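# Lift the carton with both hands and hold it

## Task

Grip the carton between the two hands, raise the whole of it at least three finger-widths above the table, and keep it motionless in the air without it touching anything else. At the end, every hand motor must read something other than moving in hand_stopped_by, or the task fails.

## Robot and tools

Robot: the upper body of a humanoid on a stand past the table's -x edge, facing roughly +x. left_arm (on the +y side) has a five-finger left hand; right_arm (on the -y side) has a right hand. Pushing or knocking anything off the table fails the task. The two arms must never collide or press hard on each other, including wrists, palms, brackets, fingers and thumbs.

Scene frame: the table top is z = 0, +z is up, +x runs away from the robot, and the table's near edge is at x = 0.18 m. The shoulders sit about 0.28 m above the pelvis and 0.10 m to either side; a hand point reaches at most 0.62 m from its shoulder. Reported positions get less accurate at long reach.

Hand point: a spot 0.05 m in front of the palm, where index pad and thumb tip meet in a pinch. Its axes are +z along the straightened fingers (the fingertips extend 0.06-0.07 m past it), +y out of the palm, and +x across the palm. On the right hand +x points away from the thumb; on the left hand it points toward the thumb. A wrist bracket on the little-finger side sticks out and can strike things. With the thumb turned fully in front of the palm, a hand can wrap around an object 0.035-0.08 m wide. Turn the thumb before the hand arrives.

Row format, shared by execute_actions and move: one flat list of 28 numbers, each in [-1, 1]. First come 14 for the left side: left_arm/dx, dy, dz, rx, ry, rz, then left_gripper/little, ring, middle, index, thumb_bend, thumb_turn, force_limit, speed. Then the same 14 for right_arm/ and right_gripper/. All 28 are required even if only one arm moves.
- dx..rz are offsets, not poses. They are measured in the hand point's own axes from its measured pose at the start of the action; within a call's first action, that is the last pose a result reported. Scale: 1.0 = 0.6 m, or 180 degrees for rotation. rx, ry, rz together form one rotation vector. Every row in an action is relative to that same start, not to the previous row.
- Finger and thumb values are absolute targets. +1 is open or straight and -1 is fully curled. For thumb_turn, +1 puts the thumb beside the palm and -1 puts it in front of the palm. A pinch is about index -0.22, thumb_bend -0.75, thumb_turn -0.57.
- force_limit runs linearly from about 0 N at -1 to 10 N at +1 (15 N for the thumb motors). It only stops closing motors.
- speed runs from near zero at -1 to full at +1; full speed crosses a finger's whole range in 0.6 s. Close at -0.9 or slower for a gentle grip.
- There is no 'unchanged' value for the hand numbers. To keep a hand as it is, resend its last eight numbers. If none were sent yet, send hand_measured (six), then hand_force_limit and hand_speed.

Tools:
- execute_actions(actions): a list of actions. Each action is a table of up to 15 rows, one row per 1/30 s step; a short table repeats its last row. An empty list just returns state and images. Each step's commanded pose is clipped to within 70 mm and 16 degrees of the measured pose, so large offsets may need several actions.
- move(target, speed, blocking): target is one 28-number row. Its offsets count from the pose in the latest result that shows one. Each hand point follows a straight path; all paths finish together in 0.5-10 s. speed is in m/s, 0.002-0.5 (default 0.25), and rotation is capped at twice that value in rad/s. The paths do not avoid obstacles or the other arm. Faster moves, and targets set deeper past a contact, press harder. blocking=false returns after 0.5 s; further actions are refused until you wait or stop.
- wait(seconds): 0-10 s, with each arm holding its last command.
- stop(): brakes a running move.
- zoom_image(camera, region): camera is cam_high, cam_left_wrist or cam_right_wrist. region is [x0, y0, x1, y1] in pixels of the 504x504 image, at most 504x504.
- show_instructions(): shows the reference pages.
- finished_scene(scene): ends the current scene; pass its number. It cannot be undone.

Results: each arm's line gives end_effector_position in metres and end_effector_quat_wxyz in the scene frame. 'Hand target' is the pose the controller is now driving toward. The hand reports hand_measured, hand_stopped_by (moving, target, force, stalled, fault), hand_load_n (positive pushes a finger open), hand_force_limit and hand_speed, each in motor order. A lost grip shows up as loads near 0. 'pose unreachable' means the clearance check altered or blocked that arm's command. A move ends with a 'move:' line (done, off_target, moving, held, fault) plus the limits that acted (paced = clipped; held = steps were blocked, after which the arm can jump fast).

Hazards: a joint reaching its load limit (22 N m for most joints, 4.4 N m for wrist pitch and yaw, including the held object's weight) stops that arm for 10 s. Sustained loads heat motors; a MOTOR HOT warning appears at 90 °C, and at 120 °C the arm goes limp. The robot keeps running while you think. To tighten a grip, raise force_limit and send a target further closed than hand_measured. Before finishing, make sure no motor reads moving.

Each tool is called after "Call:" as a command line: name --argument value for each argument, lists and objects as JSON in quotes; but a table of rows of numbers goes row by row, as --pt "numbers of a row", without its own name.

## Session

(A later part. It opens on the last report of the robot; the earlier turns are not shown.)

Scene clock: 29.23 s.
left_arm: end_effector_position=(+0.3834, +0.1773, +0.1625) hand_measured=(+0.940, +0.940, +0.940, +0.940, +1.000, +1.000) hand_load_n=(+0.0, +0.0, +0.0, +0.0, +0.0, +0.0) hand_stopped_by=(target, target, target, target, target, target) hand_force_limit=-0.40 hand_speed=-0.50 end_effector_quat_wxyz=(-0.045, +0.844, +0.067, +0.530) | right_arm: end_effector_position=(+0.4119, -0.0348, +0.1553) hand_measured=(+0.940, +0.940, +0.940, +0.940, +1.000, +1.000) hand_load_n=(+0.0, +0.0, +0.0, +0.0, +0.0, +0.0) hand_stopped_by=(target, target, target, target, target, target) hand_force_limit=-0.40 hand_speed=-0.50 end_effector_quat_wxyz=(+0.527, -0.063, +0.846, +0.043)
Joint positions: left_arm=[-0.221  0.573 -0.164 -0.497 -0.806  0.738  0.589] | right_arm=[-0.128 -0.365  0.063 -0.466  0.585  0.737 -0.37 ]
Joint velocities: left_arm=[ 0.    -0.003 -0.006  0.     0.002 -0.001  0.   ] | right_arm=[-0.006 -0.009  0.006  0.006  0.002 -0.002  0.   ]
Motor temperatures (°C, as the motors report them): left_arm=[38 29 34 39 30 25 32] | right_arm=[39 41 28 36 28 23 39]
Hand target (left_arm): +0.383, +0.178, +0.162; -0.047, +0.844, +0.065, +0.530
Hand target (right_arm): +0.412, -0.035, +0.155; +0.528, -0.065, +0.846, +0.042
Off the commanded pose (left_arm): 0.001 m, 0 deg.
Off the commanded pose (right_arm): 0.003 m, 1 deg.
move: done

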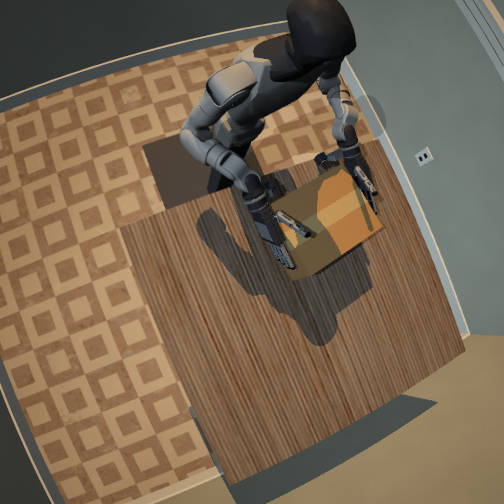

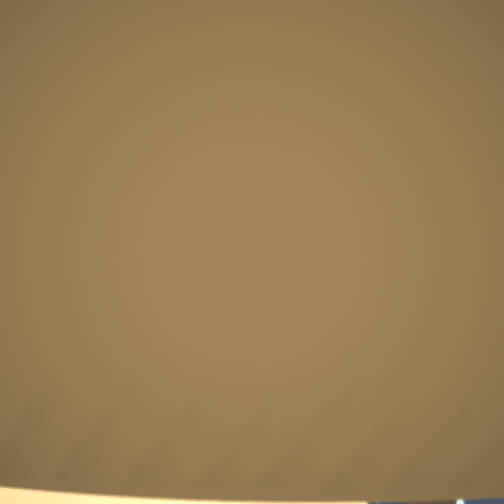

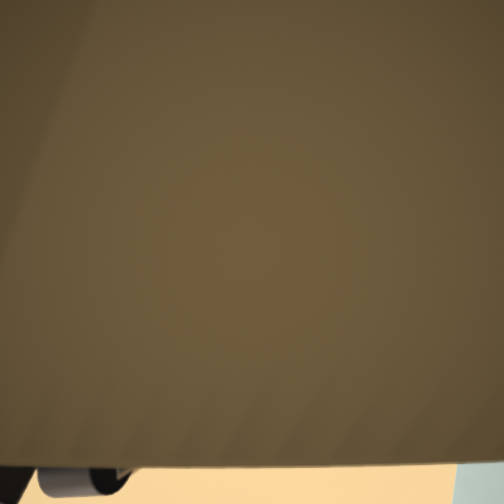

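Call:
execute_actions --actions '[[[0.001,0.001,0.002,0,0,0,0.94,0.94,0.94,0.94,1,1,-0.75,-0.9,-0.001,0.001,0.002,0,0,0,0.94,0.94,0.94,0.94,1,1,-0.75,-0.9],[0.002,0.002,0.005,0,0,0,0.94,0.94,0.94,0.94,1,1,-0.75,-0.9,-0.002,0.002,0.005,-0.001,0,0,0.94,0.94,0.94,0.94,1,1,-0.75,-0.9],[0.004,0.003,0.008,0,0,0,0.94,0.94,0.94,0.94,1,1,-0.75,-0.9,-0.003,0.004,0.008,-0.001,0,0,0.94,0.94,0.94,0.94,1,1,-0.75,-0.9],[0.006,0.004,0.012,0,0,0,0.94,0.94,0.94,0.94,1,1,-0.75,-0.9,-0.004,0.006,0.011,-0.002,0,0,0.94,0.94,0.94,0.94,1,1,-0.75,-0.9],[0.008,0.005,0.016,0,0,0,0.94,0.94,0.94,0.94,1,1,-0.75,-0.9,-0.006,0.008,0.015,-0.002,0,0,0.94,0.94,0.94,0.94,1,1,-0.75,-0.9],[0.010,0.006,0.02,0,0,0,0.94,0.94,0.94,0.94,1,1,-0.75,-0.9,-0.007,0.01,0.019,-0.003,0,0,0.94,0.94,0.94,0.94,1,1,-0.75,-0.9],[0.011,0.007,0.023,0,0,0,0.94,0.94,0.94,0.94,1,1,-0.75,-0.9,-0.008,0.011,0.022,-0.003,0,0,0.94,0.94,0.94,0.94,1,1,-0.75,-0.9],[0.012,0.008,0.025,0,0,0,0.94,0.94,0.94,0.94,1,1,-0.75,-0.9,-0.009,0.012,0.024,-0.003,0,0,0.94,0.94,0.94,0.94,1,1,-0.75,-0.9],[0.012,0.010,0.026,0,0,0,0.94,0.94,0.94,0.94,1,1,-0.75,-0.9,-0.009,0.014,0.024,-0.003,0,0,0.94,0.94,0.94,0.94,1,1,-0.75,-0.9],[0.012,0.012,0.026,0,0,0,0.94,0.94,0.94,0.94,1,1,-0.75,-0.9,-0.009,0.016,0.024,-0.003,0,0,0.94,0.94,0.94,0.94,1,1,-0.75,-0.9],[0.012,0.014,0.026,0,0,0,0.94,0.94,0.94,0.94,1,1,-0.75,-0.9,-0.009,0.018,0.024,-0.003,0,0,0.94,0.94,0.94,0.94,1,1,-0.75,-0.9],[0.012,0.016,0.026,0,0,0,0.94,0.94,0.94,0.94,1,1,-0.75,-0.9,-0.009,0.020,0.024,-0.003,0,0,0.94,0.94,0.94,0.94,1,1,-0.75,-0.9]]]'

Call:
zoom_image --camera "cam_high" --region '[230, 130, 400, 300]'

Scene clock: 33.53 s.
left_arm: end_effector_position=(+0.4013, +0.1704, +0.1625) hand_measured=(+0.940, +0.940, +0.940, +0.940, +1.000, +1.000) hand_load_n=(+0.0, +0.0, +0.0, +0.0, +0.0, +0.0) hand_stopped_by=(target, target, target, target, target, target) hand_force_limit=-0.75 hand_speed=-0.90 end_effector_quat_wxyz=(-0.041, +0.844, +0.069, +0.530) | right_arm: end_effector_position=(+0.4255, -0.0227, +0.1546) hand_measured=(+0.940, +0.940, +0.940, +0.940, +1.000, +1.000) hand_load_n=(+0.0, +0.0, +0.0, +0.0, +0.0, +0.0) hand_stopped_by=(target, target, target, target, target, target) hand_force_limit=-0.75 hand_speed=-0.90 end_effector_quat_wxyz=(+0.528, -0.064, +0.846, +0.047)
Joint positions: left_arm=[-0.316  0.536 -0.198 -0.41  -0.798  0.741  0.596] | right_arm=[-0.213 -0.34   0.089 -0.387  0.576  0.736 -0.384]
Joint velocities: left_arm=[-0.003 -0.041 -0.048  0.006 -0.003  0.     0.016] | right_arm=[ 0.014  0.003  0.015  0.011 -0.006  0.    -0.028]
Motor temperatures (°C, as the motors report them): left_arm=[37 29 34 38 30 25 29] | right_arm=[38 41 28 35 28 23 35]
Hand target (left_arm): +0.402, +0.171, +0.162; -0.045, +0.844, +0.069, +0.530
Hand target (right_arm): +0.425, -0.020, +0.154; +0.527, -0.065, +0.846, +0.048
Off the commanded pose (left_arm): 0.001 m, 1 deg.
Off the commanded pose (right_arm): 0.002 m, 0 deg.

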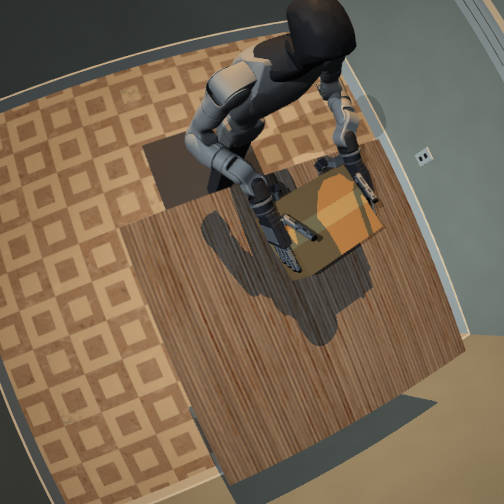

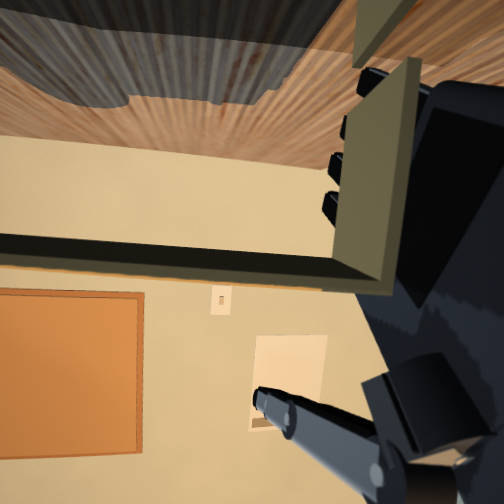

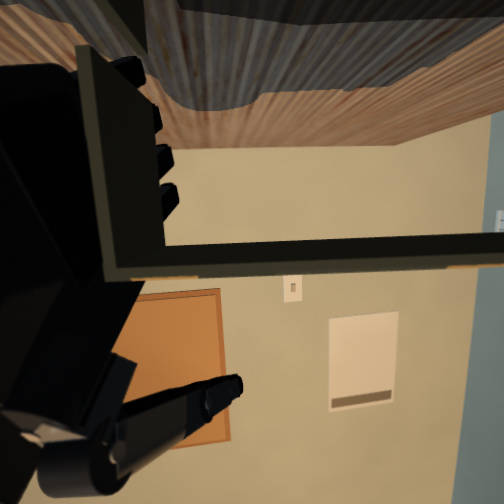

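Region (230, 130, 400, 300) of cam_high's 504x504 image, scaled by 2.965, with more detail than that image has.

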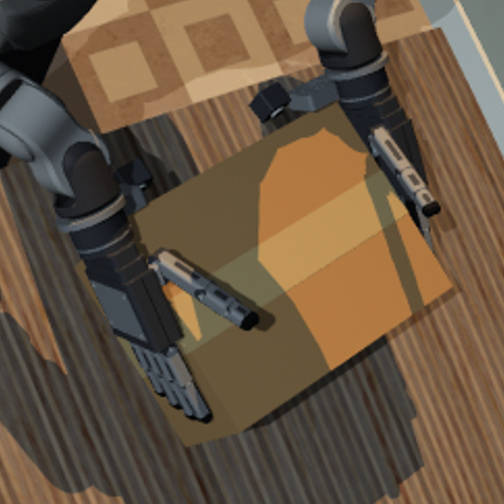

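Call:
execute_actions --actions '[[[-0.001,0.006,-0.001,-0.003,0,-0.001,0.94,0.94,0.94,0.94,1,1,-0.75,-0.9,0,0.006,-0.001,-0.003,0,0.001,0.94,0.94,0.94,0.94,1,1,-0.75,-0.9],[-0.001,0.013,-0.003,-0.007,-0.001,-0.002,0.94,0.94,0.94,0.94,1,1,-0.75,-0.9,0.001,0.013,-0.003,-0.007,0,0.002,0.94,0.94,0.94,0.94,1,1,-0.75,-0.9],[-0.002,0.022,-0.006,-0.013,-0.002,-0.004,0.94,0.94,0.94,0.94,1,1,-0.75,-0.9,0.001,0.022,-0.005,-0.012,0.001,0.004,0.94,0.94,0.94,0.94,1,1,-0.75,-0.9],[-0.004,0.033,-0.009,-0.019,-0.002,-0.005,0.94,0.94,0.94,0.94,1,1,-0.75,-0.9,0.002,0.033,-0.007,-0.019,0.001,0.005,0.94,0.94,0.94,0.94,1,1,-0.75,-0.9],[-0.005,0.044,-0.012,-0.026,-0.003,-0.007,0.94,0.94,0.94,0.94,1,1,-0.75,-0.9,0.002,0.044,-0.01,-0.025,0.002,0.007,0.94,0.94,0.94,0.94,1,1,-0.75,-0.9],[-0.006,0.055,-0.015,-0.032,-0.004,-0.009,0.94,0.94,0.94,0.94,1,1,-0.75,-0.9,0.003,0.055,-0.012,-0.031,0.002,0.009,0.94,0.94,0.94,0.94,1,1,-0.75,-0.9],[-0.007,0.066,-0.018,-0.038,-0.005,-0.011,0.94,0.94,0.94,0.94,1,1,-0.75,-0.9,0.004,0.066,-0.014,-0.037,0.002,0.011,0.94,0.94,0.94,0.94,1,1,-0.75,-0.9],[-0.008,0.077,-0.021,-0.045,-0.006,-0.013,0.94,0.94,0.94,0.94,1,1,-0.75,-0.9,0.004,0.077,-0.017,-0.043,0.003,0.013,0.94,0.94,0.94,0.94,1,1,-0.75,-0.9],[-0.01,0.088,-0.024,-0.051,-0.006,-0.014,0.94,0.94,0.94,0.94,1,1,-0.75,-0.9,0.005,0.088,-0.019,-0.05,0.003,0.014,0.94,0.94,0.94,0.94,1,1,-0.75,-0.9],[-0.011,0.097,-0.027,-0.057,-0.007,-0.016,0.7,0.7,0.7,0.7,1,1,-0.75,-0.9,0.005,0.097,-0.021,-0.055,0.004,0.016,0.7,0.7,0.7,0.7,1,1,-0.75,-0.9],[-0.011,0.104,-0.029,-0.061,-0.008,-0.017,0.7,0.7,0.7,0.7,1,1,-0.75,-0.9,0.006,0.104,-0.023,-0.059,0.004,0.017,0.7,0.7,0.7,0.7,1,1,-0.75,-0.9],[-0.012,0.110,-0.03,-0.064,-0.008,-0.018,0.7,0.7,0.7,0.7,1,1,-0.75,-0.9,0.006,0.110,-0.024,-0.062,0.004,0.018,0.7,0.7,0.7,0.7,1,1,-0.75,-0.9]]]'

Call:
wait --seconds 0.3

Scene clock: 34.60 s.
left_arm: end_effector_position=(+0.4005, +0.1687, +0.1616) hand_measured=(+0.924, +0.924, +0.924, +0.924, +1.000, +1.000) hand_load_n=(+0.0, +0.0, +0.0, +0.0, +0.0, +0.0) hand_stopped_by=(moving, moving, moving, moving, target, target) hand_force_limit=-0.75 hand_speed=-0.90 end_effector_quat_wxyz=(-0.045, +0.843, +0.073, +0.531) | right_arm: end_effector_position=(+0.4253, -0.0225, +0.1547) hand_measured=(+0.924, +0.924, +0.924, +0.924, +1.000, +1.000) hand_load_n=(+0.0, +0.0, +0.0, +0.0, +0.0, +0.0) hand_stopped_by=(moving, moving, moving, moving, target, target) hand_force_limit=-0.75 hand_speed=-0.90 end_effector_quat_wxyz=(+0.531, -0.057, +0.844, +0.045)
Joint positions: left_arm=[-0.309  0.519 -0.209 -0.416 -0.783  0.735  0.617] | right_arm=[-0.205 -0.328  0.098 -0.387  0.566  0.717 -0.398]
Joint velocities: left_arm=[ 0.006 -0.006  0.015 -0.015  0.02  -0.001  0.009] | right_arm=[ 0.025  0.     0.017  0.003 -0.011 -0.017 -0.007]
Motor temperatures (°C, as the motors report them): left_arm=[37 29 34 38 30 25 29] | right_arm=[38 41 28 35 28 23 35]
Hand target (left_arm): +0.389, +0.106, +0.167; +0.060, +0.849, +0.040, +0.524
Hand target (right_arm): +0.398, +0.036, +0.161; +0.512, -0.092, +0.842, +0.143
Off the commanded pose (left_arm): 0.067 m, 13 deg.
Off the commanded pose (right_arm): 0.067 m, 12 deg.

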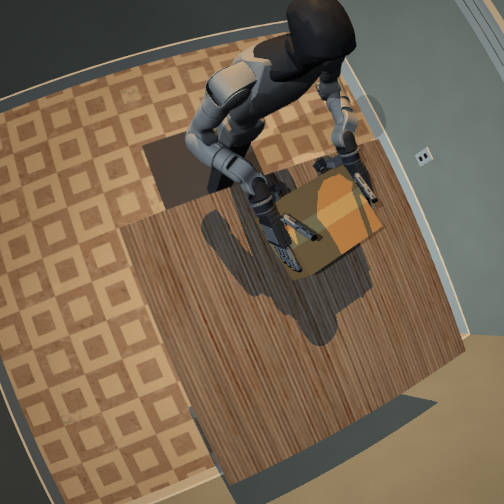

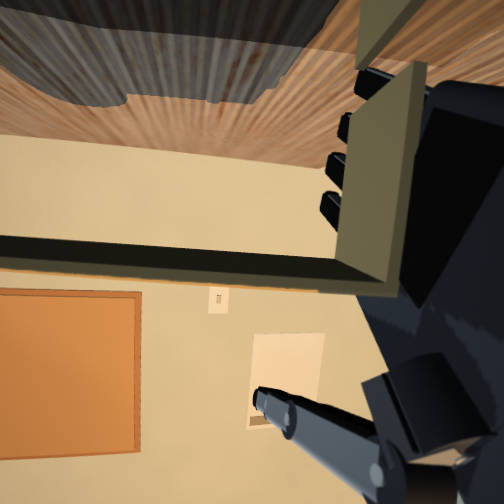

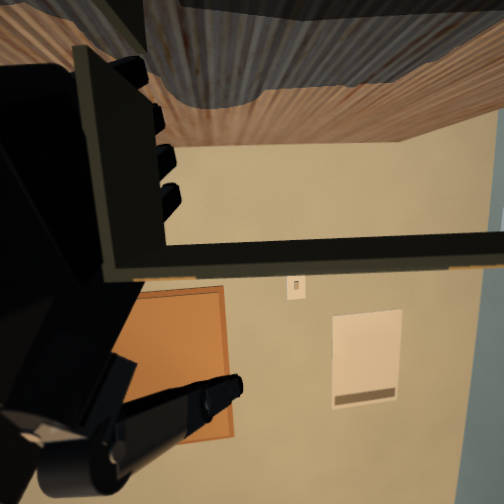

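Scene clock: 34.90 s.
left_arm: end_effector_position=(+0.4005, +0.1689, +0.1616) hand_measured=(+0.874, +0.880, +0.892, +0.874, +1.000, +1.000) hand_load_n=(+0.0, +1.5, +1.0, +2.0, +0.0, +0.0) hand_stopped_by=(moving, force, force, force, target, target) hand_force_limit=-0.75 hand_speed=-0.90 end_effector_quat_wxyz=(-0.045, +0.843, +0.075, +0.531) | right_arm: end_effector_position=(+0.4254, -0.0226, +0.1547) hand_measured=(+0.874, +0.874, +0.880, +0.874, +1.000, +1.000) hand_load_n=(+0.0, +0.5, +2.5, +1.0, +0.0, +0.0) hand_stopped_by=(moving, moving, force, moving, target, target) hand_force_limit=-0.75 hand_speed=-0.90 end_effector_quat_wxyz=(+0.532, -0.057, +0.844, +0.044)
Joint positions: left_arm=[-0.308  0.516 -0.209 -0.417 -0.782  0.734  0.62 ] | right_arm=[-0.205 -0.327  0.099 -0.388  0.565  0.716 -0.401]
Joint velocities: left_arm=[-0.002 -0.005  0.     0.005 -0.002 -0.002  0.005] | right_arm=[ 0.     0.008  0.023  0.    -0.012 -0.003 -0.032]
Motor temperatures (°C, as the motors report them): left_arm=[37 29 34 38 30 25 29] | right_arm=[38 41 28 35 28 23 35]
Hand target (left_arm): +0.389, +0.106, +0.167; +0.060, +0.849, +0.040, +0.524
Hand target (right_arm): +0.398, +0.036, +0.161; +0.512, -0.092, +0.842, +0.143
Off the commanded pose (left_arm): 0.067 m, 13 deg.
Off the commanded pose (right_arm): 0.067 m, 12 deg.
wait: 0.30 s; no rest

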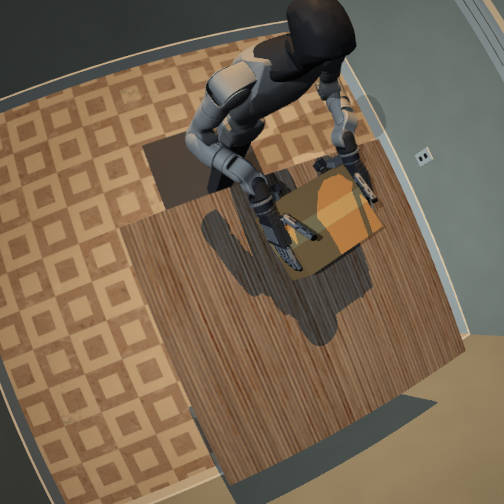

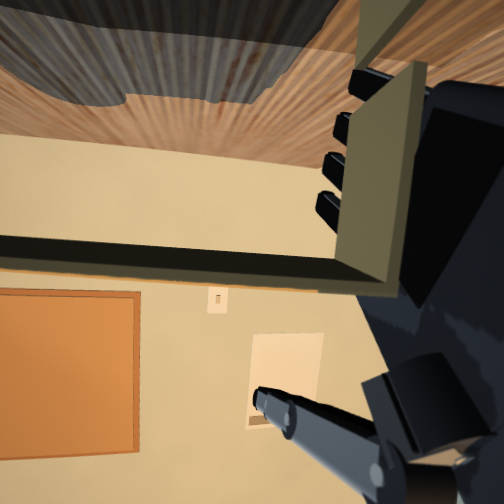

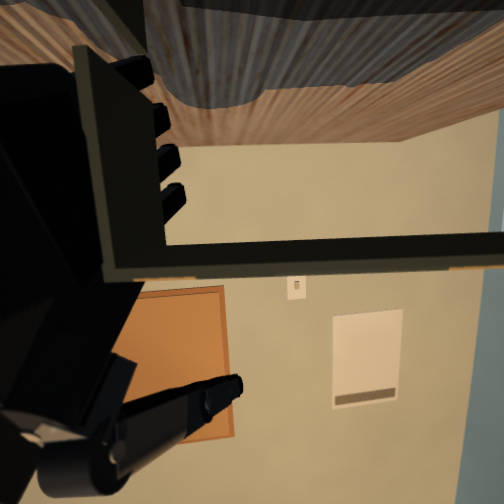

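Call:
execute_actions --actions '[[[-0.009,0.108,-0.029,-0.068,-0.008,-0.017,0.7,0.7,0.7,0.7,1,1,-0.75,-0.9,0.005,0.109,-0.024,-0.066,0.006,0.016,0.7,0.7,0.7,0.7,1,1,-0.75,-0.9],[-0.007,0.108,-0.03,-0.068,-0.007,-0.017,0.7,0.7,0.7,0.7,1,1,-0.75,-0.9,0.003,0.109,-0.025,-0.066,0.005,0.016,0.7,0.7,0.7,0.7,1,1,-0.75,-0.9],[-0.005,0.108,-0.031,-0.068,-0.006,-0.017,0.7,0.7,0.7,0.7,1,1,-0.75,-0.9,0.001,0.109,-0.026,-0.066,0.004,0.016,0.7,0.7,0.7,0.7,1,1,-0.75,-0.9],[-0.003,0.108,-0.032,-0.068,-0.006,-0.017,0.7,0.7,0.7,0.7,1,1,-0.75,-0.9,-0.001,0.109,-0.027,-0.066,0.004,0.016,0.7,0.7,0.7,0.7,1,1,-0.75,-0.9],[-0.001,0.108,-0.033,-0.068,-0.005,-0.017,0.7,0.7,0.7,0.7,1,1,-0.75,-0.9,-0.003,0.109,-0.028,-0.066,0.003,0.016,0.7,0.7,0.7,0.7,1,1,-0.75,-0.9],[0.001,0.108,-0.034,-0.068,-0.004,-0.017,0.7,0.7,0.7,0.7,1,1,-0.75,-0.9,-0.005,0.109,-0.029,-0.066,0.002,0.016,0.7,0.7,0.7,0.7,1,1,-0.75,-0.9],[0.003,0.108,-0.035,-0.068,-0.004,-0.017,0.7,0.7,0.7,0.7,1,1,-0.75,-0.9,-0.007,0.109,-0.030,-0.066,0.002,0.016,0.7,0.7,0.7,0.7,1,1,-0.75,-0.9],[0.005,0.108,-0.036,-0.068,-0.003,-0.017,0.7,0.7,0.7,0.7,1,1,-0.75,-0.9,-0.009,0.109,-0.031,-0.066,0.001,0.016,0.7,0.7,0.7,0.7,1,1,-0.75,-0.9],[0.007,0.108,-0.037,-0.068,-0.002,-0.017,0.7,0.7,0.7,0.7,1,1,-0.75,-0.9,-0.011,0.109,-0.032,-0.066,0,0.016,0.7,0.7,0.7,0.7,1,1,-0.75,-0.9],[0.009,0.108,-0.038,-0.068,-0.002,-0.017,0.7,0.7,0.7,0.7,1,1,-0.75,-0.9,-0.013,0.109,-0.033,-0.066,0,0.016,0.7,0.7,0.7,0.7,1,1,-0.75,-0.9],[0.011,0.108,-0.039,-0.068,-0.001,-0.017,0.7,0.7,0.7,0.7,1,1,-0.75,-0.9,-0.015,0.109,-0.034,-0.066,-0.001,0.016,0.7,0.7,0.7,0.7,1,1,-0.75,-0.9],[0.013,0.108,-0.040,-0.068,0,-0.017,0.7,0.7,0.7,0.7,1,1,-0.75,-0.9,-0.017,0.109,-0.035,-0.066,-0.002,0.016,0.7,0.7,0.7,0.7,1,1,-0.75,-0.9],[0.015,0.108,-0.041,-0.068,0,-0.017,0.7,0.7,0.7,0.7,1,1,-0.75,-0.9,-0.019,0.109,-0.036,-0.066,-0.002,0.016,0.7,0.7,0.7,0.7,1,1,-0.75,-0.9],[0.017,0.108,-0.042,-0.068,0,-0.017,0.7,0.7,0.7,0.7,1,1,-0.75,-0.9,-0.021,0.109,-0.037,-0.066,-0.002,0.016,0.7,0.7,0.7,0.7,1,1,-0.75,-0.9]]]'

Call:
wait --seconds 0.3

Scene clock: 36.07 s.
left_arm: end_effector_position=(+0.3962, +0.1688, +0.1607) hand_measured=(+0.852, +0.880, +0.890, +0.874, +1.000, +1.000) hand_load_n=(+0.0, +0.0, +0.0, +0.5, +0.0, +0.0) hand_stopped_by=(force, force, force, force, target, target) hand_force_limit=-0.75 hand_speed=-0.90 end_effector_quat_wxyz=(-0.050, +0.847, +0.074, +0.525) | right_arm: end_effector_position=(+0.4205, -0.0222, +0.1546) hand_measured=(+0.842, +0.870, +0.880, +0.870, +1.000, +1.000) hand_load_n=(+0.5, +0.5, +1.0, +2.0, +0.0, +0.0) hand_stopped_by=(force, force, force, force, target, target) hand_force_limit=-0.75 hand_speed=-0.90 end_effector_quat_wxyz=(+0.526, -0.060, +0.848, +0.041)
Joint positions: left_arm=[-0.298  0.515 -0.2   -0.449 -0.795  0.771  0.645] | right_arm=[-0.194 -0.326  0.095 -0.426  0.573  0.758 -0.417]
Joint velocities: left_arm=[ 0.005 -0.008  0.072 -0.106 -0.147  0.192  0.081] | right_arm=[ 0.002  0.018 -0.067 -0.143  0.074  0.224 -0.065]
Motor temperatures (°C, as the motors report them): left_arm=[37 29 34 39 30 25 30] | right_arm=[38 41 28 36 28 23 36]
Hand target (left_arm): +0.390, +0.106, +0.184; +0.058, +0.840, +0.039, +0.537
Hand target (right_arm): +0.398, +0.036, +0.178; +0.524, -0.093, +0.834, +0.144
Off the commanded pose (left_arm): 0.070 m, 13 deg; position clipped at the last step of the last action.
Off the commanded pose (right_arm): 0.068 m, 12 deg.

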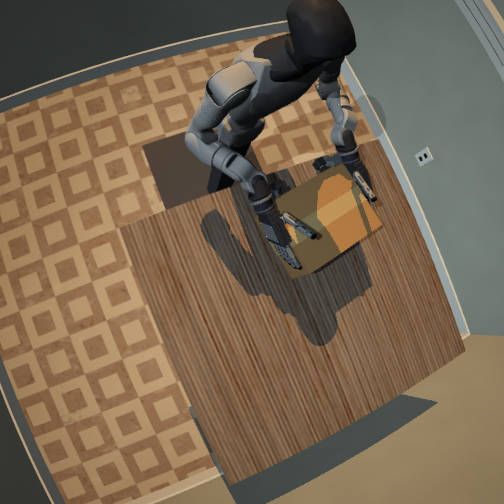

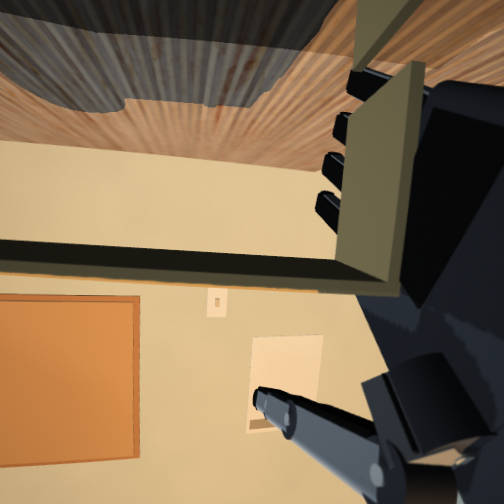

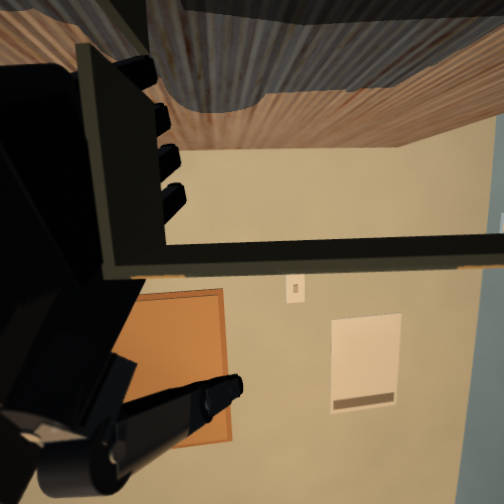

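Scene clock: 36.37 s.
left_arm: end_effector_position=(+0.3986, +0.1682, +0.1729) hand_measured=(+0.852, +0.880, +0.890, +0.874, +1.000, +1.000) hand_load_n=(+1.0, +0.0, +0.0, +0.0, +0.0, +0.0) hand_stopped_by=(force, force, force, force, target, target) hand_force_limit=-0.75 hand_speed=-0.90 end_effector_quat_wxyz=(-0.043, +0.839, +0.079, +0.537) | right_arm: end_effector_position=(+0.4218, -0.0235, +0.1602) hand_measured=(+0.842, +0.870, +0.880, +0.870, +1.000, +1.000) hand_load_n=(+2.0, +1.5, +1.0, +1.0, +0.0, +0.0) hand_stopped_by=(force, force, force, force, target, target) hand_force_limit=-0.75 hand_speed=-0.90 end_effector_quat_wxyz=(+0.531, -0.056, +0.845, +0.041)
Joint positions: left_arm=[-0.306  0.512 -0.186 -0.469 -0.807  0.768  0.648] | right_arm=[-0.197 -0.326  0.084 -0.442  0.579  0.765 -0.423]
Joint velocities: left_arm=[ 0.     0.006  0.006 -0.011 -0.002  0.     0.   ] | right_arm=[-0.002 -0.002  0.014  0.006  0.005  0.     0.   ]
Motor temperatures (°C, as the motors report them): left_arm=[37 29 34 39 30 25 30] | right_arm=[38 41 28 36 28 23 37]
Hand target (left_arm): +0.390, +0.106, +0.184; +0.058, +0.840, +0.039, +0.537
Hand target (right_arm): +0.398, +0.036, +0.178; +0.524, -0.093, +0.834, +0.144
Off the commanded pose (left_arm): 0.067 m, 13 deg; position clipped at the last step of the last action.
Off the commanded pose (right_arm): 0.068 m, 13 deg.
wait: 0.30 s; no rest

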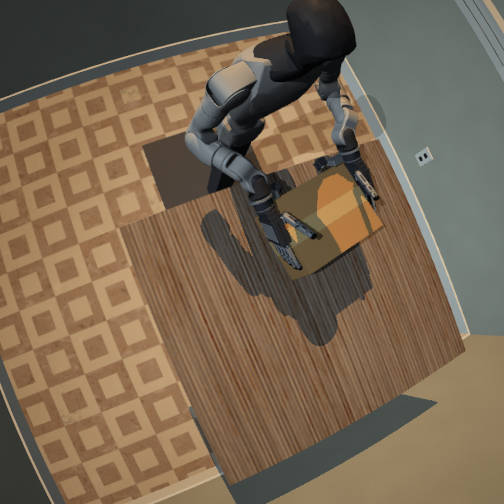

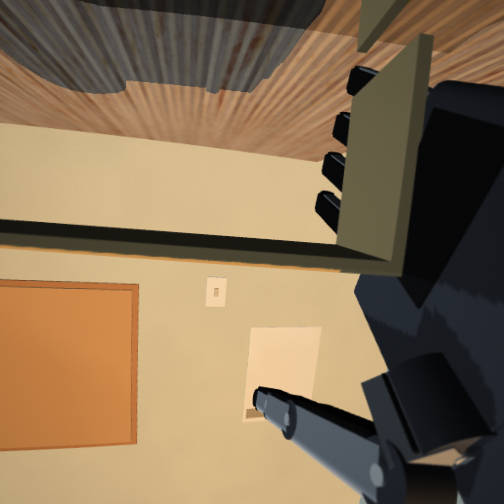

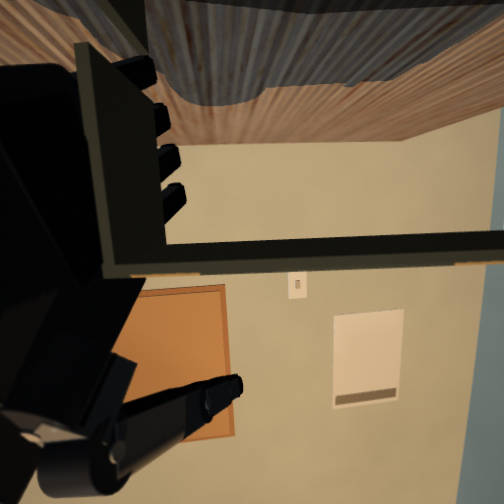

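Call:
execute_actions --actions '[[[0.002,0.108,-0.031,-0.070,-0.004,-0.014,0.7,0.7,0.7,0.7,1,1,-0.75,-0.9,-0.015,0.109,-0.028,-0.067,-0.002,0.015,0.7,0.7,0.7,0.7,1,1,-0.75,-0.9],[0.002,0.109,-0.031,-0.073,-0.004,-0.013,0.7,0.7,0.7,0.7,1,1,-0.75,-0.9,-0.015,0.11,-0.028,-0.068,-0.002,0.015,0.7,0.7,0.7,0.7,1,1,-0.75,-0.9],[0.002,0.110,-0.031,-0.076,-0.004,-0.012,0.7,0.7,0.7,0.7,1,1,-0.75,-0.9,-0.015,0.11,-0.028,-0.069,-0.002,0.015,0.7,0.7,0.7,0.7,1,1,-0.75,-0.9],[0.002,0.111,-0.031,-0.078,-0.004,-0.011,0.7,0.7,0.7,0.7,1,1,-0.75,-0.9,-0.015,0.111,-0.028,-0.070,-0.002,0.015,0.7,0.7,0.7,0.7,1,1,-0.75,-0.9],[0.002,0.111,-0.031,-0.078,-0.004,-0.011,0.7,0.7,0.7,0.7,1,1,-0.75,-0.9,-0.015,0.111,-0.028,-0.070,-0.002,0.015,0.7,0.7,0.7,0.7,1,1,-0.75,-0.9],[0.002,0.111,-0.031,-0.078,-0.004,-0.011,0.7,0.7,0.7,0.7,1,1,-0.75,-0.9,-0.015,0.111,-0.028,-0.070,-0.002,0.015,0.7,0.7,0.7,0.7,1,1,-0.75,-0.9],[0.002,0.111,-0.031,-0.078,-0.004,-0.011,0.65,0.65,0.65,0.65,1,1,-0.7,-0.92,-0.015,0.111,-0.028,-0.070,-0.002,0.015,0.7,0.7,0.7,0.7,1,1,-0.75,-0.9]]]'

Scene clock: 37.50 s.
left_arm: end_effector_position=(+0.3995, +0.1679, +0.1748) hand_measured=(+0.852, +0.880, +0.888, +0.874, +1.000, +1.000) hand_load_n=(+4.0, +2.5, +2.5, +2.0, +0.0, +0.0) hand_stopped_by=(force, force, force, force, target, target) hand_force_limit=-0.70 hand_speed=-0.92 end_effector_quat_wxyz=(-0.039, +0.838, +0.072, +0.540) | right_arm: end_effector_position=(+0.4217, -0.0233, +0.1620) hand_measured=(+0.842, +0.870, +0.880, +0.870, +1.000, +1.000) hand_load_n=(+3.5, +3.0, +3.0, +3.0, +0.0, +0.0) hand_stopped_by=(force, force, force, force, target, target) hand_force_limit=-0.75 hand_speed=-0.90 end_effector_quat_wxyz=(+0.531, -0.056, +0.844, +0.041)
Joint positions: left_arm=[-0.311  0.525 -0.181 -0.463 -0.808  0.765  0.623] | right_arm=[-0.198 -0.325  0.081 -0.45   0.581  0.774 -0.425]
Joint velocities: left_arm=[ 0.    -0.012  0.006 -0.003  0.005  0.    -0.001] | right_arm=[-0.005  0.015 -0.003 -0.003 -0.014  0.     0.   ]
Motor temperatures (°C, as the motors report them): left_arm=[38 29 35 39 30 26 32] | right_arm=[39 41 28 36 28 23 39]
Hand target (left_arm): +0.389, +0.104, +0.186; +0.069, +0.840, +0.028, +0.538
Hand target (right_arm): +0.397, +0.036, +0.179; +0.523, -0.096, +0.835, +0.146
Off the commanded pose (left_arm): 0.069 m, 13 deg.
Off the commanded pose (right_arm): 0.069 m, 13 deg.

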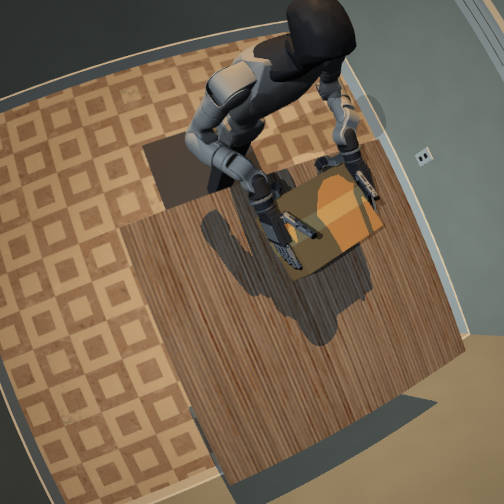

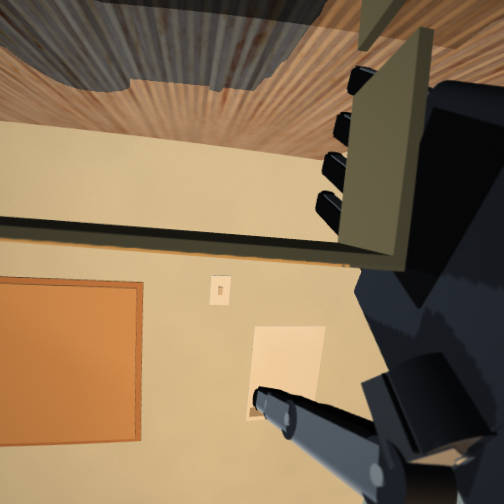

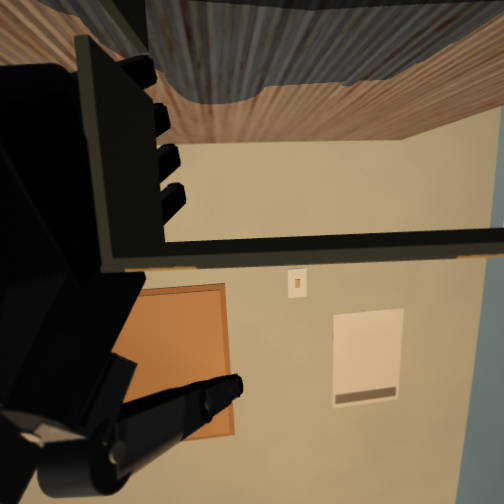

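Call:
execute_actions --actions '[[[-0.004,0.098,-0.028,-0.063,-0.006,-0.009,0.65,0.65,0.65,0.65,1,1,-0.7,-0.92,-0.008,0.098,-0.022,-0.061,-0.001,0.013,0.7,0.7,0.7,0.7,1,1,-0.75,-0.9],[-0.006,0.083,-0.023,-0.053,-0.006,-0.008,0.65,0.65,0.65,0.65,1,1,-0.7,-0.92,-0.003,0.083,-0.017,-0.052,0,0.011,0.7,0.7,0.7,0.7,1,1,-0.75,-0.9],[-0.007,0.067,-0.018,-0.043,-0.006,-0.006,0.93,0.93,0.93,0.93,1,1,-0.75,-0.7,0.002,0.067,-0.012,-0.043,0.001,0.008,0.93,0.93,0.93,0.93,1,1,-0.75,-0.7],[-0.007,0.051,-0.013,-0.033,-0.005,-0.004,0.93,0.93,0.93,0.93,1,1,-0.75,-0.7,0.006,0.051,-0.007,-0.033,0.002,0.006,0.93,0.93,0.93,0.93,1,1,-0.75,-0.7],[-0.007,0.035,-0.008,-0.023,-0.005,-0.003,0.93,0.93,0.93,0.93,1,1,-0.75,-0.7,0.008,0.035,-0.004,-0.024,0.002,0.003,0.93,0.93,0.93,0.93,1,1,-0.75,-0.7],[-0.007,0.02,-0.003,-0.013,-0.005,-0.001,0.93,0.93,0.93,0.93,1,1,-0.75,-0.7,0.009,0.02,0,-0.015,0.002,0.001,0.93,0.93,0.93,0.93,1,1,-0.75,-0.7],[-0.008,0.007,0.001,-0.005,-0.005,0,0.93,0.93,0.93,0.93,1,1,-0.75,-0.7,0.009,0.007,0.003,-0.008,0.002,-0.002,0.93,0.93,0.93,0.93,1,1,-0.75,-0.7],[-0.01,-0.002,0.005,0,-0.006,0.001,0.93,0.93,0.93,0.93,1,1,-0.75,-0.7,0.01,-0.002,0.005,-0.004,0.002,-0.003,0.93,0.93,0.93,0.93,1,1,-0.75,-0.7],[-0.013,-0.004,0.007,0,-0.007,0.002,0.93,0.93,0.93,0.93,1,1,-0.75,-0.7,0.011,-0.004,0.005,-0.004,0.002,-0.004,0.93,0.93,0.93,0.93,1,1,-0.75,-0.7],[-0.016,-0.004,0.008,0,-0.008,0.002,0.93,0.93,0.93,0.93,1,1,-0.75,-0.7,0.011,-0.004,0.005,-0.004,0.002,-0.004,0.93,0.93,0.93,0.93,1,1,-0.75,-0.7],[-0.019,-0.004,0.008,0,-0.009,0.002,0.93,0.93,0.93,0.93,1,1,-0.75,-0.7,0.011,-0.004,0.005,-0.004,0.002,-0.004,0.93,0.93,0.93,0.93,1,1,-0.75,-0.7]]]'

Scene clock: 38.70 s.
left_arm: end_effector_position=(+0.3982, +0.1701, +0.1618) hand_measured=(+0.930, +0.930, +0.930, +0.930, +1.000, +1.000) hand_load_n=(+0.0, +0.0, +0.0, +0.0, +0.0, +0.0) hand_stopped_by=(target, target, target, target, target, target) hand_force_limit=-0.75 hand_speed=-0.70 end_effector_quat_wxyz=(-0.038, +0.847, +0.072, +0.526) | right_arm: end_effector_position=(+0.4227, -0.0263, +0.1560) hand_measured=(+0.930, +0.930, +0.930, +0.930, +1.000, +1.000) hand_load_n=(+0.0, +0.0, +0.0, +0.0, +0.0, +0.0) hand_stopped_by=(target, target, target, target, target, target) hand_force_limit=-0.75 hand_speed=-0.70 end_effector_quat_wxyz=(+0.530, -0.062, +0.845, +0.043)
Joint positions: left_arm=[-0.303  0.53  -0.188 -0.428 -0.808  0.756  0.605] | right_arm=[-0.193 -0.346  0.084 -0.411  0.576  0.735 -0.389]
Joint velocities: left_arm=[-0.006  0.    -0.023  0.018  0.005  0.    -0.014] | right_arm=[ 0.    -0.011 -0.014  0.     0.003  0.     0.008]
Motor temperatures (°C, as the motors report them): left_arm=[38 29 35 40 30 26 33] | right_arm=[39 41 29 37 28 24 40]
Hand target (left_arm): +0.399, +0.170, +0.163; -0.040, +0.845, +0.070, +0.528
Hand target (right_arm): +0.422, -0.026, +0.155; +0.529, -0.065, +0.845, +0.043
Off the commanded pose (left_arm): 0.001 m, 0 deg.
Off the commanded pose (right_arm): 0.002 m, 0 deg.

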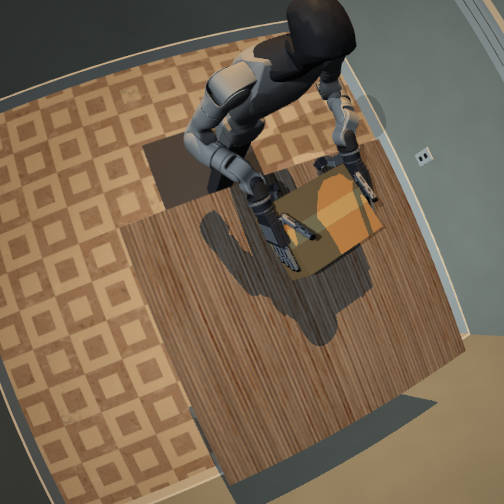

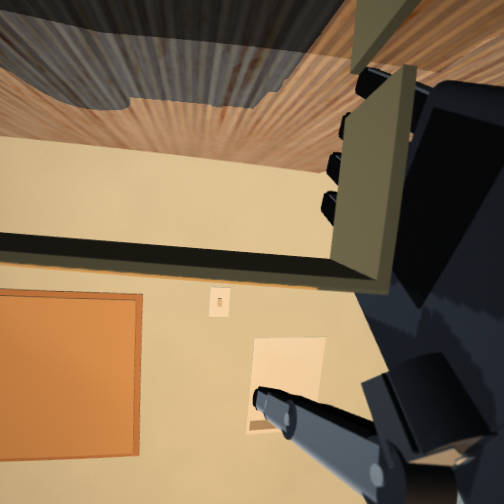

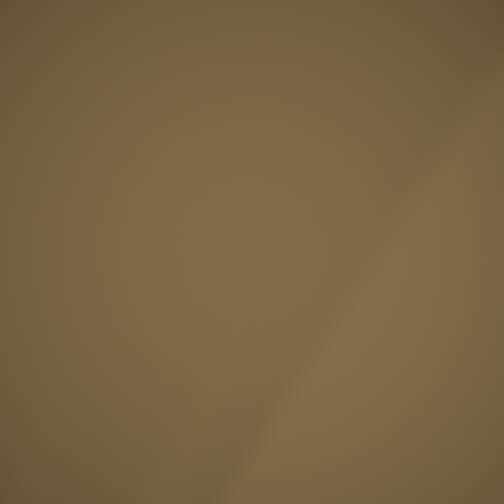

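Call:
execute_actions --actions '[[[0,0.001,0,0,0,0,0.93,0.93,0.93,0.93,1,1,-0.75,-0.9,0,0.001,0.003,-0.001,0,-0.001,0.93,0.93,0.93,0.93,1,1,-0.75,-0.9],[0,0.002,0,0,0,0,0.93,0.93,0.93,0.93,1,1,-0.75,-0.9,0,0.003,0.006,-0.001,0,-0.002,0.93,0.93,0.93,0.93,1,1,-0.75,-0.9],[0,0.004,0,-0.001,0,0,0.93,0.93,0.93,0.93,1,1,-0.75,-0.9,0,0.006,0.006,-0.002,0,-0.002,0.93,0.93,0.93,0.93,1,1,-0.75,-0.9],[-0.001,0.010,-0.002,-0.005,0,-0.001,0.93,0.93,0.93,0.93,1,1,-0.75,-0.9,0,0.012,0.005,-0.006,0,-0.001,0.93,0.93,0.93,0.93,1,1,-0.75,-0.9],[-0.002,0.020,-0.004,-0.011,-0.001,-0.002,0.93,0.93,0.93,0.93,1,1,-0.75,-0.9,0.001,0.022,0.003,-0.012,0.001,0,0.93,0.93,0.93,0.93,1,1,-0.75,-0.9],[-0.003,0.032,-0.007,-0.019,-0.002,-0.004,0.93,0.93,0.93,0.93,1,1,-0.75,-0.9,0.002,0.034,0,-0.02,0.001,0.002,0.93,0.93,0.93,0.93,1,1,-0.75,-0.9],[-0.005,0.045,-0.01,-0.027,-0.003,-0.006,0.93,0.93,0.93,0.93,1,1,-0.75,-0.9,0.002,0.047,-0.003,-0.028,0.002,0.004,0.93,0.93,0.93,0.93,1,1,-0.75,-0.9],[-0.006,0.058,-0.013,-0.036,-0.004,-0.008,0.93,0.93,0.93,0.93,1,1,-0.75,-0.9,0.003,0.06,-0.006,-0.036,0.003,0.006,0.93,0.93,0.93,0.93,1,1,-0.75,-0.9],[-0.007,0.071,-0.016,-0.044,-0.005,-0.01,0.93,0.93,0.93,0.93,1,1,-0.75,-0.9,0.004,0.073,-0.008,-0.044,0.004,0.008,0.93,0.93,0.93,0.93,1,1,-0.75,-0.9],[-0.009,0.084,-0.019,-0.053,-0.006,-0.012,0.93,0.93,0.93,0.93,1,1,-0.75,-0.9,0.004,0.086,-0.011,-0.052,0.004,0.009,0.93,0.93,0.93,0.93,1,1,-0.75,-0.9],[-0.01,0.096,-0.022,-0.061,-0.007,-0.014,0.93,0.93,0.93,0.93,1,1,-0.75,-0.9,0.005,0.098,-0.014,-0.06,0.005,0.011,0.93,0.93,0.93,0.93,1,1,-0.75,-0.9],[-0.011,0.106,-0.025,-0.067,-0.008,-0.015,0.93,0.93,0.93,0.93,1,1,-0.75,-0.9,0.006,0.108,-0.016,-0.066,0.006,0.012,0.93,0.93,0.93,0.93,1,1,-0.75,-0.9],[-0.011,0.112,-0.026,-0.071,-0.008,-0.016,0.93,0.93,0.93,0.93,1,1,-0.75,-0.9,0.006,0.114,-0.017,-0.07,0.006,0.013,0.93,0.93,0.93,0.93,1,1,-0.75,-0.9],[-0.011,0.112,-0.026,-0.071,-0.008,-0.016,0.93,0.93,0.93,0.93,1,1,-0.75,-0.9,0.006,0.114,-0.017,-0.07,0.006,0.013,0.93,0.93,0.93,0.93,1,1,-0.75,-0.9],[-0.011,0.112,-0.026,-0.071,-0.008,-0.016,0.7,0.7,0.7,0.7,1,1,-0.8,-0.92,0.006,0.114,-0.017,-0.07,0.006,0.013,0.7,0.7,0.7,0.7,1,1,-0.8,-0.92]]]'

Call:
wait --seconds 0.5

Scene clock: 43.83 s.
left_arm: end_effector_position=(+0.3979, +0.1680, +0.1615) hand_measured=(+0.930, +0.930, +0.930, +0.930, +1.000, +1.000) hand_load_n=(+0.0, +0.0, +0.0, +0.0, +0.0, +0.0) hand_stopped_by=(moving, moving, moving, moving, target, target) hand_force_limit=-0.80 hand_speed=-0.92 end_effector_quat_wxyz=(-0.037, +0.845, +0.071, +0.528) | right_arm: end_effector_position=(+0.4244, -0.0220, +0.1543) hand_measured=(+0.930, +0.930, +0.930, +0.930, +1.000, +1.000) hand_load_n=(+0.0, +0.0, +0.0, +0.0, +0.0, +0.0) hand_stopped_by=(moving, moving, moving, moving, target, target) hand_force_limit=-0.80 hand_speed=-0.92 end_effector_quat_wxyz=(+0.530, -0.065, +0.844, +0.049)
Joint positions: left_arm=[-0.299  0.527 -0.196 -0.427 -0.799  0.744  0.602] | right_arm=[-0.206 -0.345  0.097 -0.383  0.572  0.715 -0.377]
Joint velocities: left_arm=[ 0.014 -0.002  0.006  0.003  0.018 -0.019 -0.02 ] | right_arm=[ 0.014  0.003  0.002  0.011 -0.025 -0.031  0.028]
Motor temperatures (°C, as the motors report them): left_arm=[38 29 34 39 30 26 29] | right_arm=[39 41 28 36 28 23 35]
Hand target (left_arm): +0.388, +0.105, +0.167; +0.069, +0.850, +0.036, +0.521
Hand target (right_arm): +0.398, +0.035, +0.161; +0.510, -0.104, +0.841, +0.145
Off the commanded pose (left_arm): 0.067 m, 13 deg.
Off the commanded pose (right_arm): 0.066 m, 12 deg.

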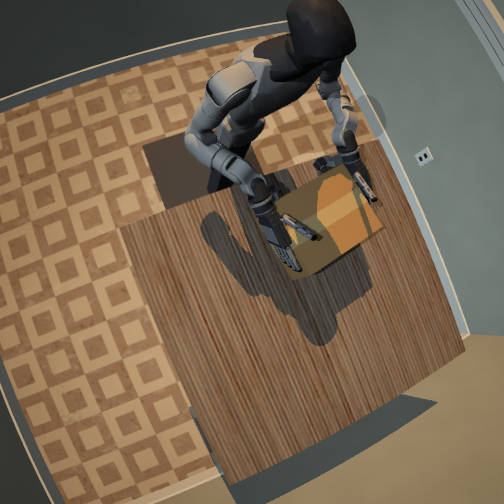

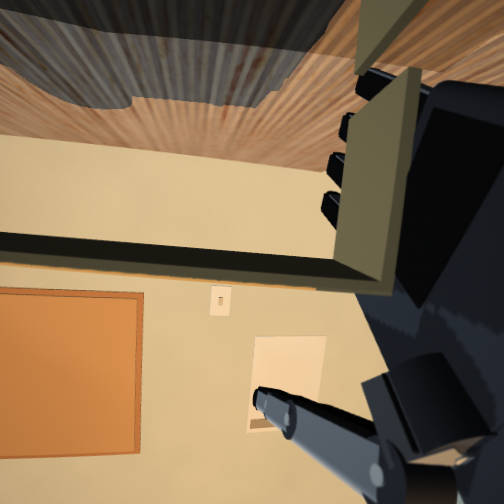

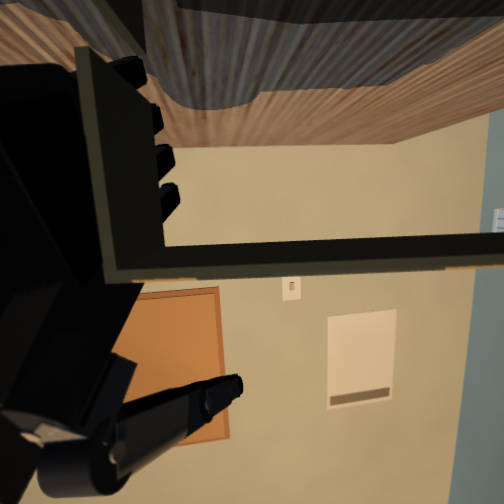

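Scene clock: 44.33 s.
left_arm: end_effector_position=(+0.3981, +0.1681, +0.1614) hand_measured=(+0.878, +0.896, +0.904, +0.890, +1.000, +1.000) hand_load_n=(+1.0, +1.5, +1.5, +1.5, +0.0, +0.0) hand_stopped_by=(force, force, force, force, target, target) hand_force_limit=-0.80 hand_speed=-0.92 end_effector_quat_wxyz=(-0.037, +0.845, +0.071, +0.529) | right_arm: end_effector_position=(+0.4245, -0.0220, +0.1544) hand_measured=(+0.872, +0.890, +0.904, +0.896, +1.000, +1.000) hand_load_n=(+0.0, +1.0, +1.0, +1.5, +0.0, +0.0) hand_stopped_by=(moving, force, force, force, target, target) hand_force_limit=-0.80 hand_speed=-0.92 end_effector_quat_wxyz=(+0.530, -0.065, +0.844, +0.049)
Joint positions: left_arm=[-0.299  0.527 -0.197 -0.425 -0.798  0.741  0.601] | right_arm=[-0.206 -0.345  0.097 -0.382  0.572  0.713 -0.376]
Joint velocities: left_arm=[ 0.003  0.006  0.006 -0.006 -0.005 -0.001  0.   ] | right_arm=[ 0.002  0.    -0.003  0.012  0.     0.     0.   ]
Motor temperatures (°C, as the motors report them): left_arm=[38 29 35 39 30 26 30] | right_arm=[39 41 28 36 28 23 36]
Hand target (left_arm): +0.388, +0.105, +0.167; +0.069, +0.850, +0.036, +0.521
Hand target (right_arm): +0.398, +0.035, +0.161; +0.510, -0.104, +0.841, +0.145
Off the commanded pose (left_arm): 0.067 m, 13 deg.
Off the commanded pose (right_arm): 0.066 m, 12 deg.
wait: 0.50 s; no rest

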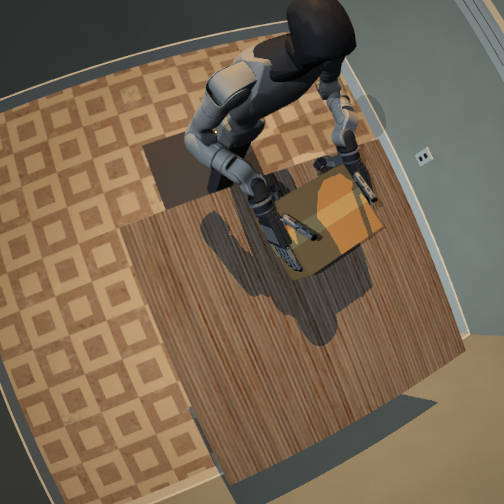

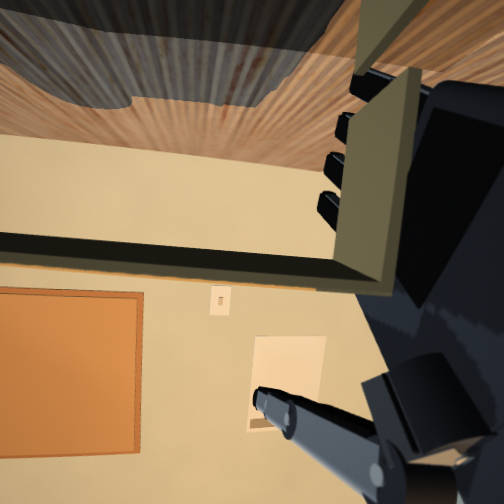

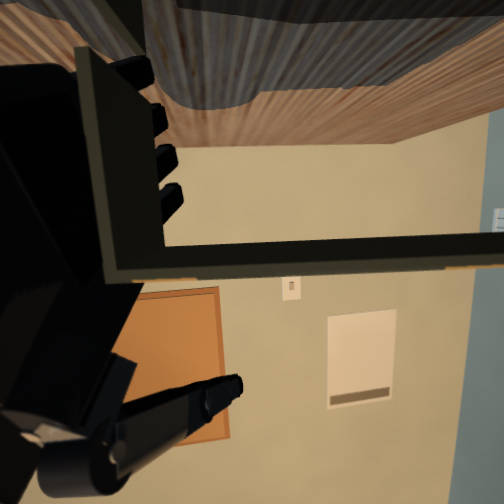

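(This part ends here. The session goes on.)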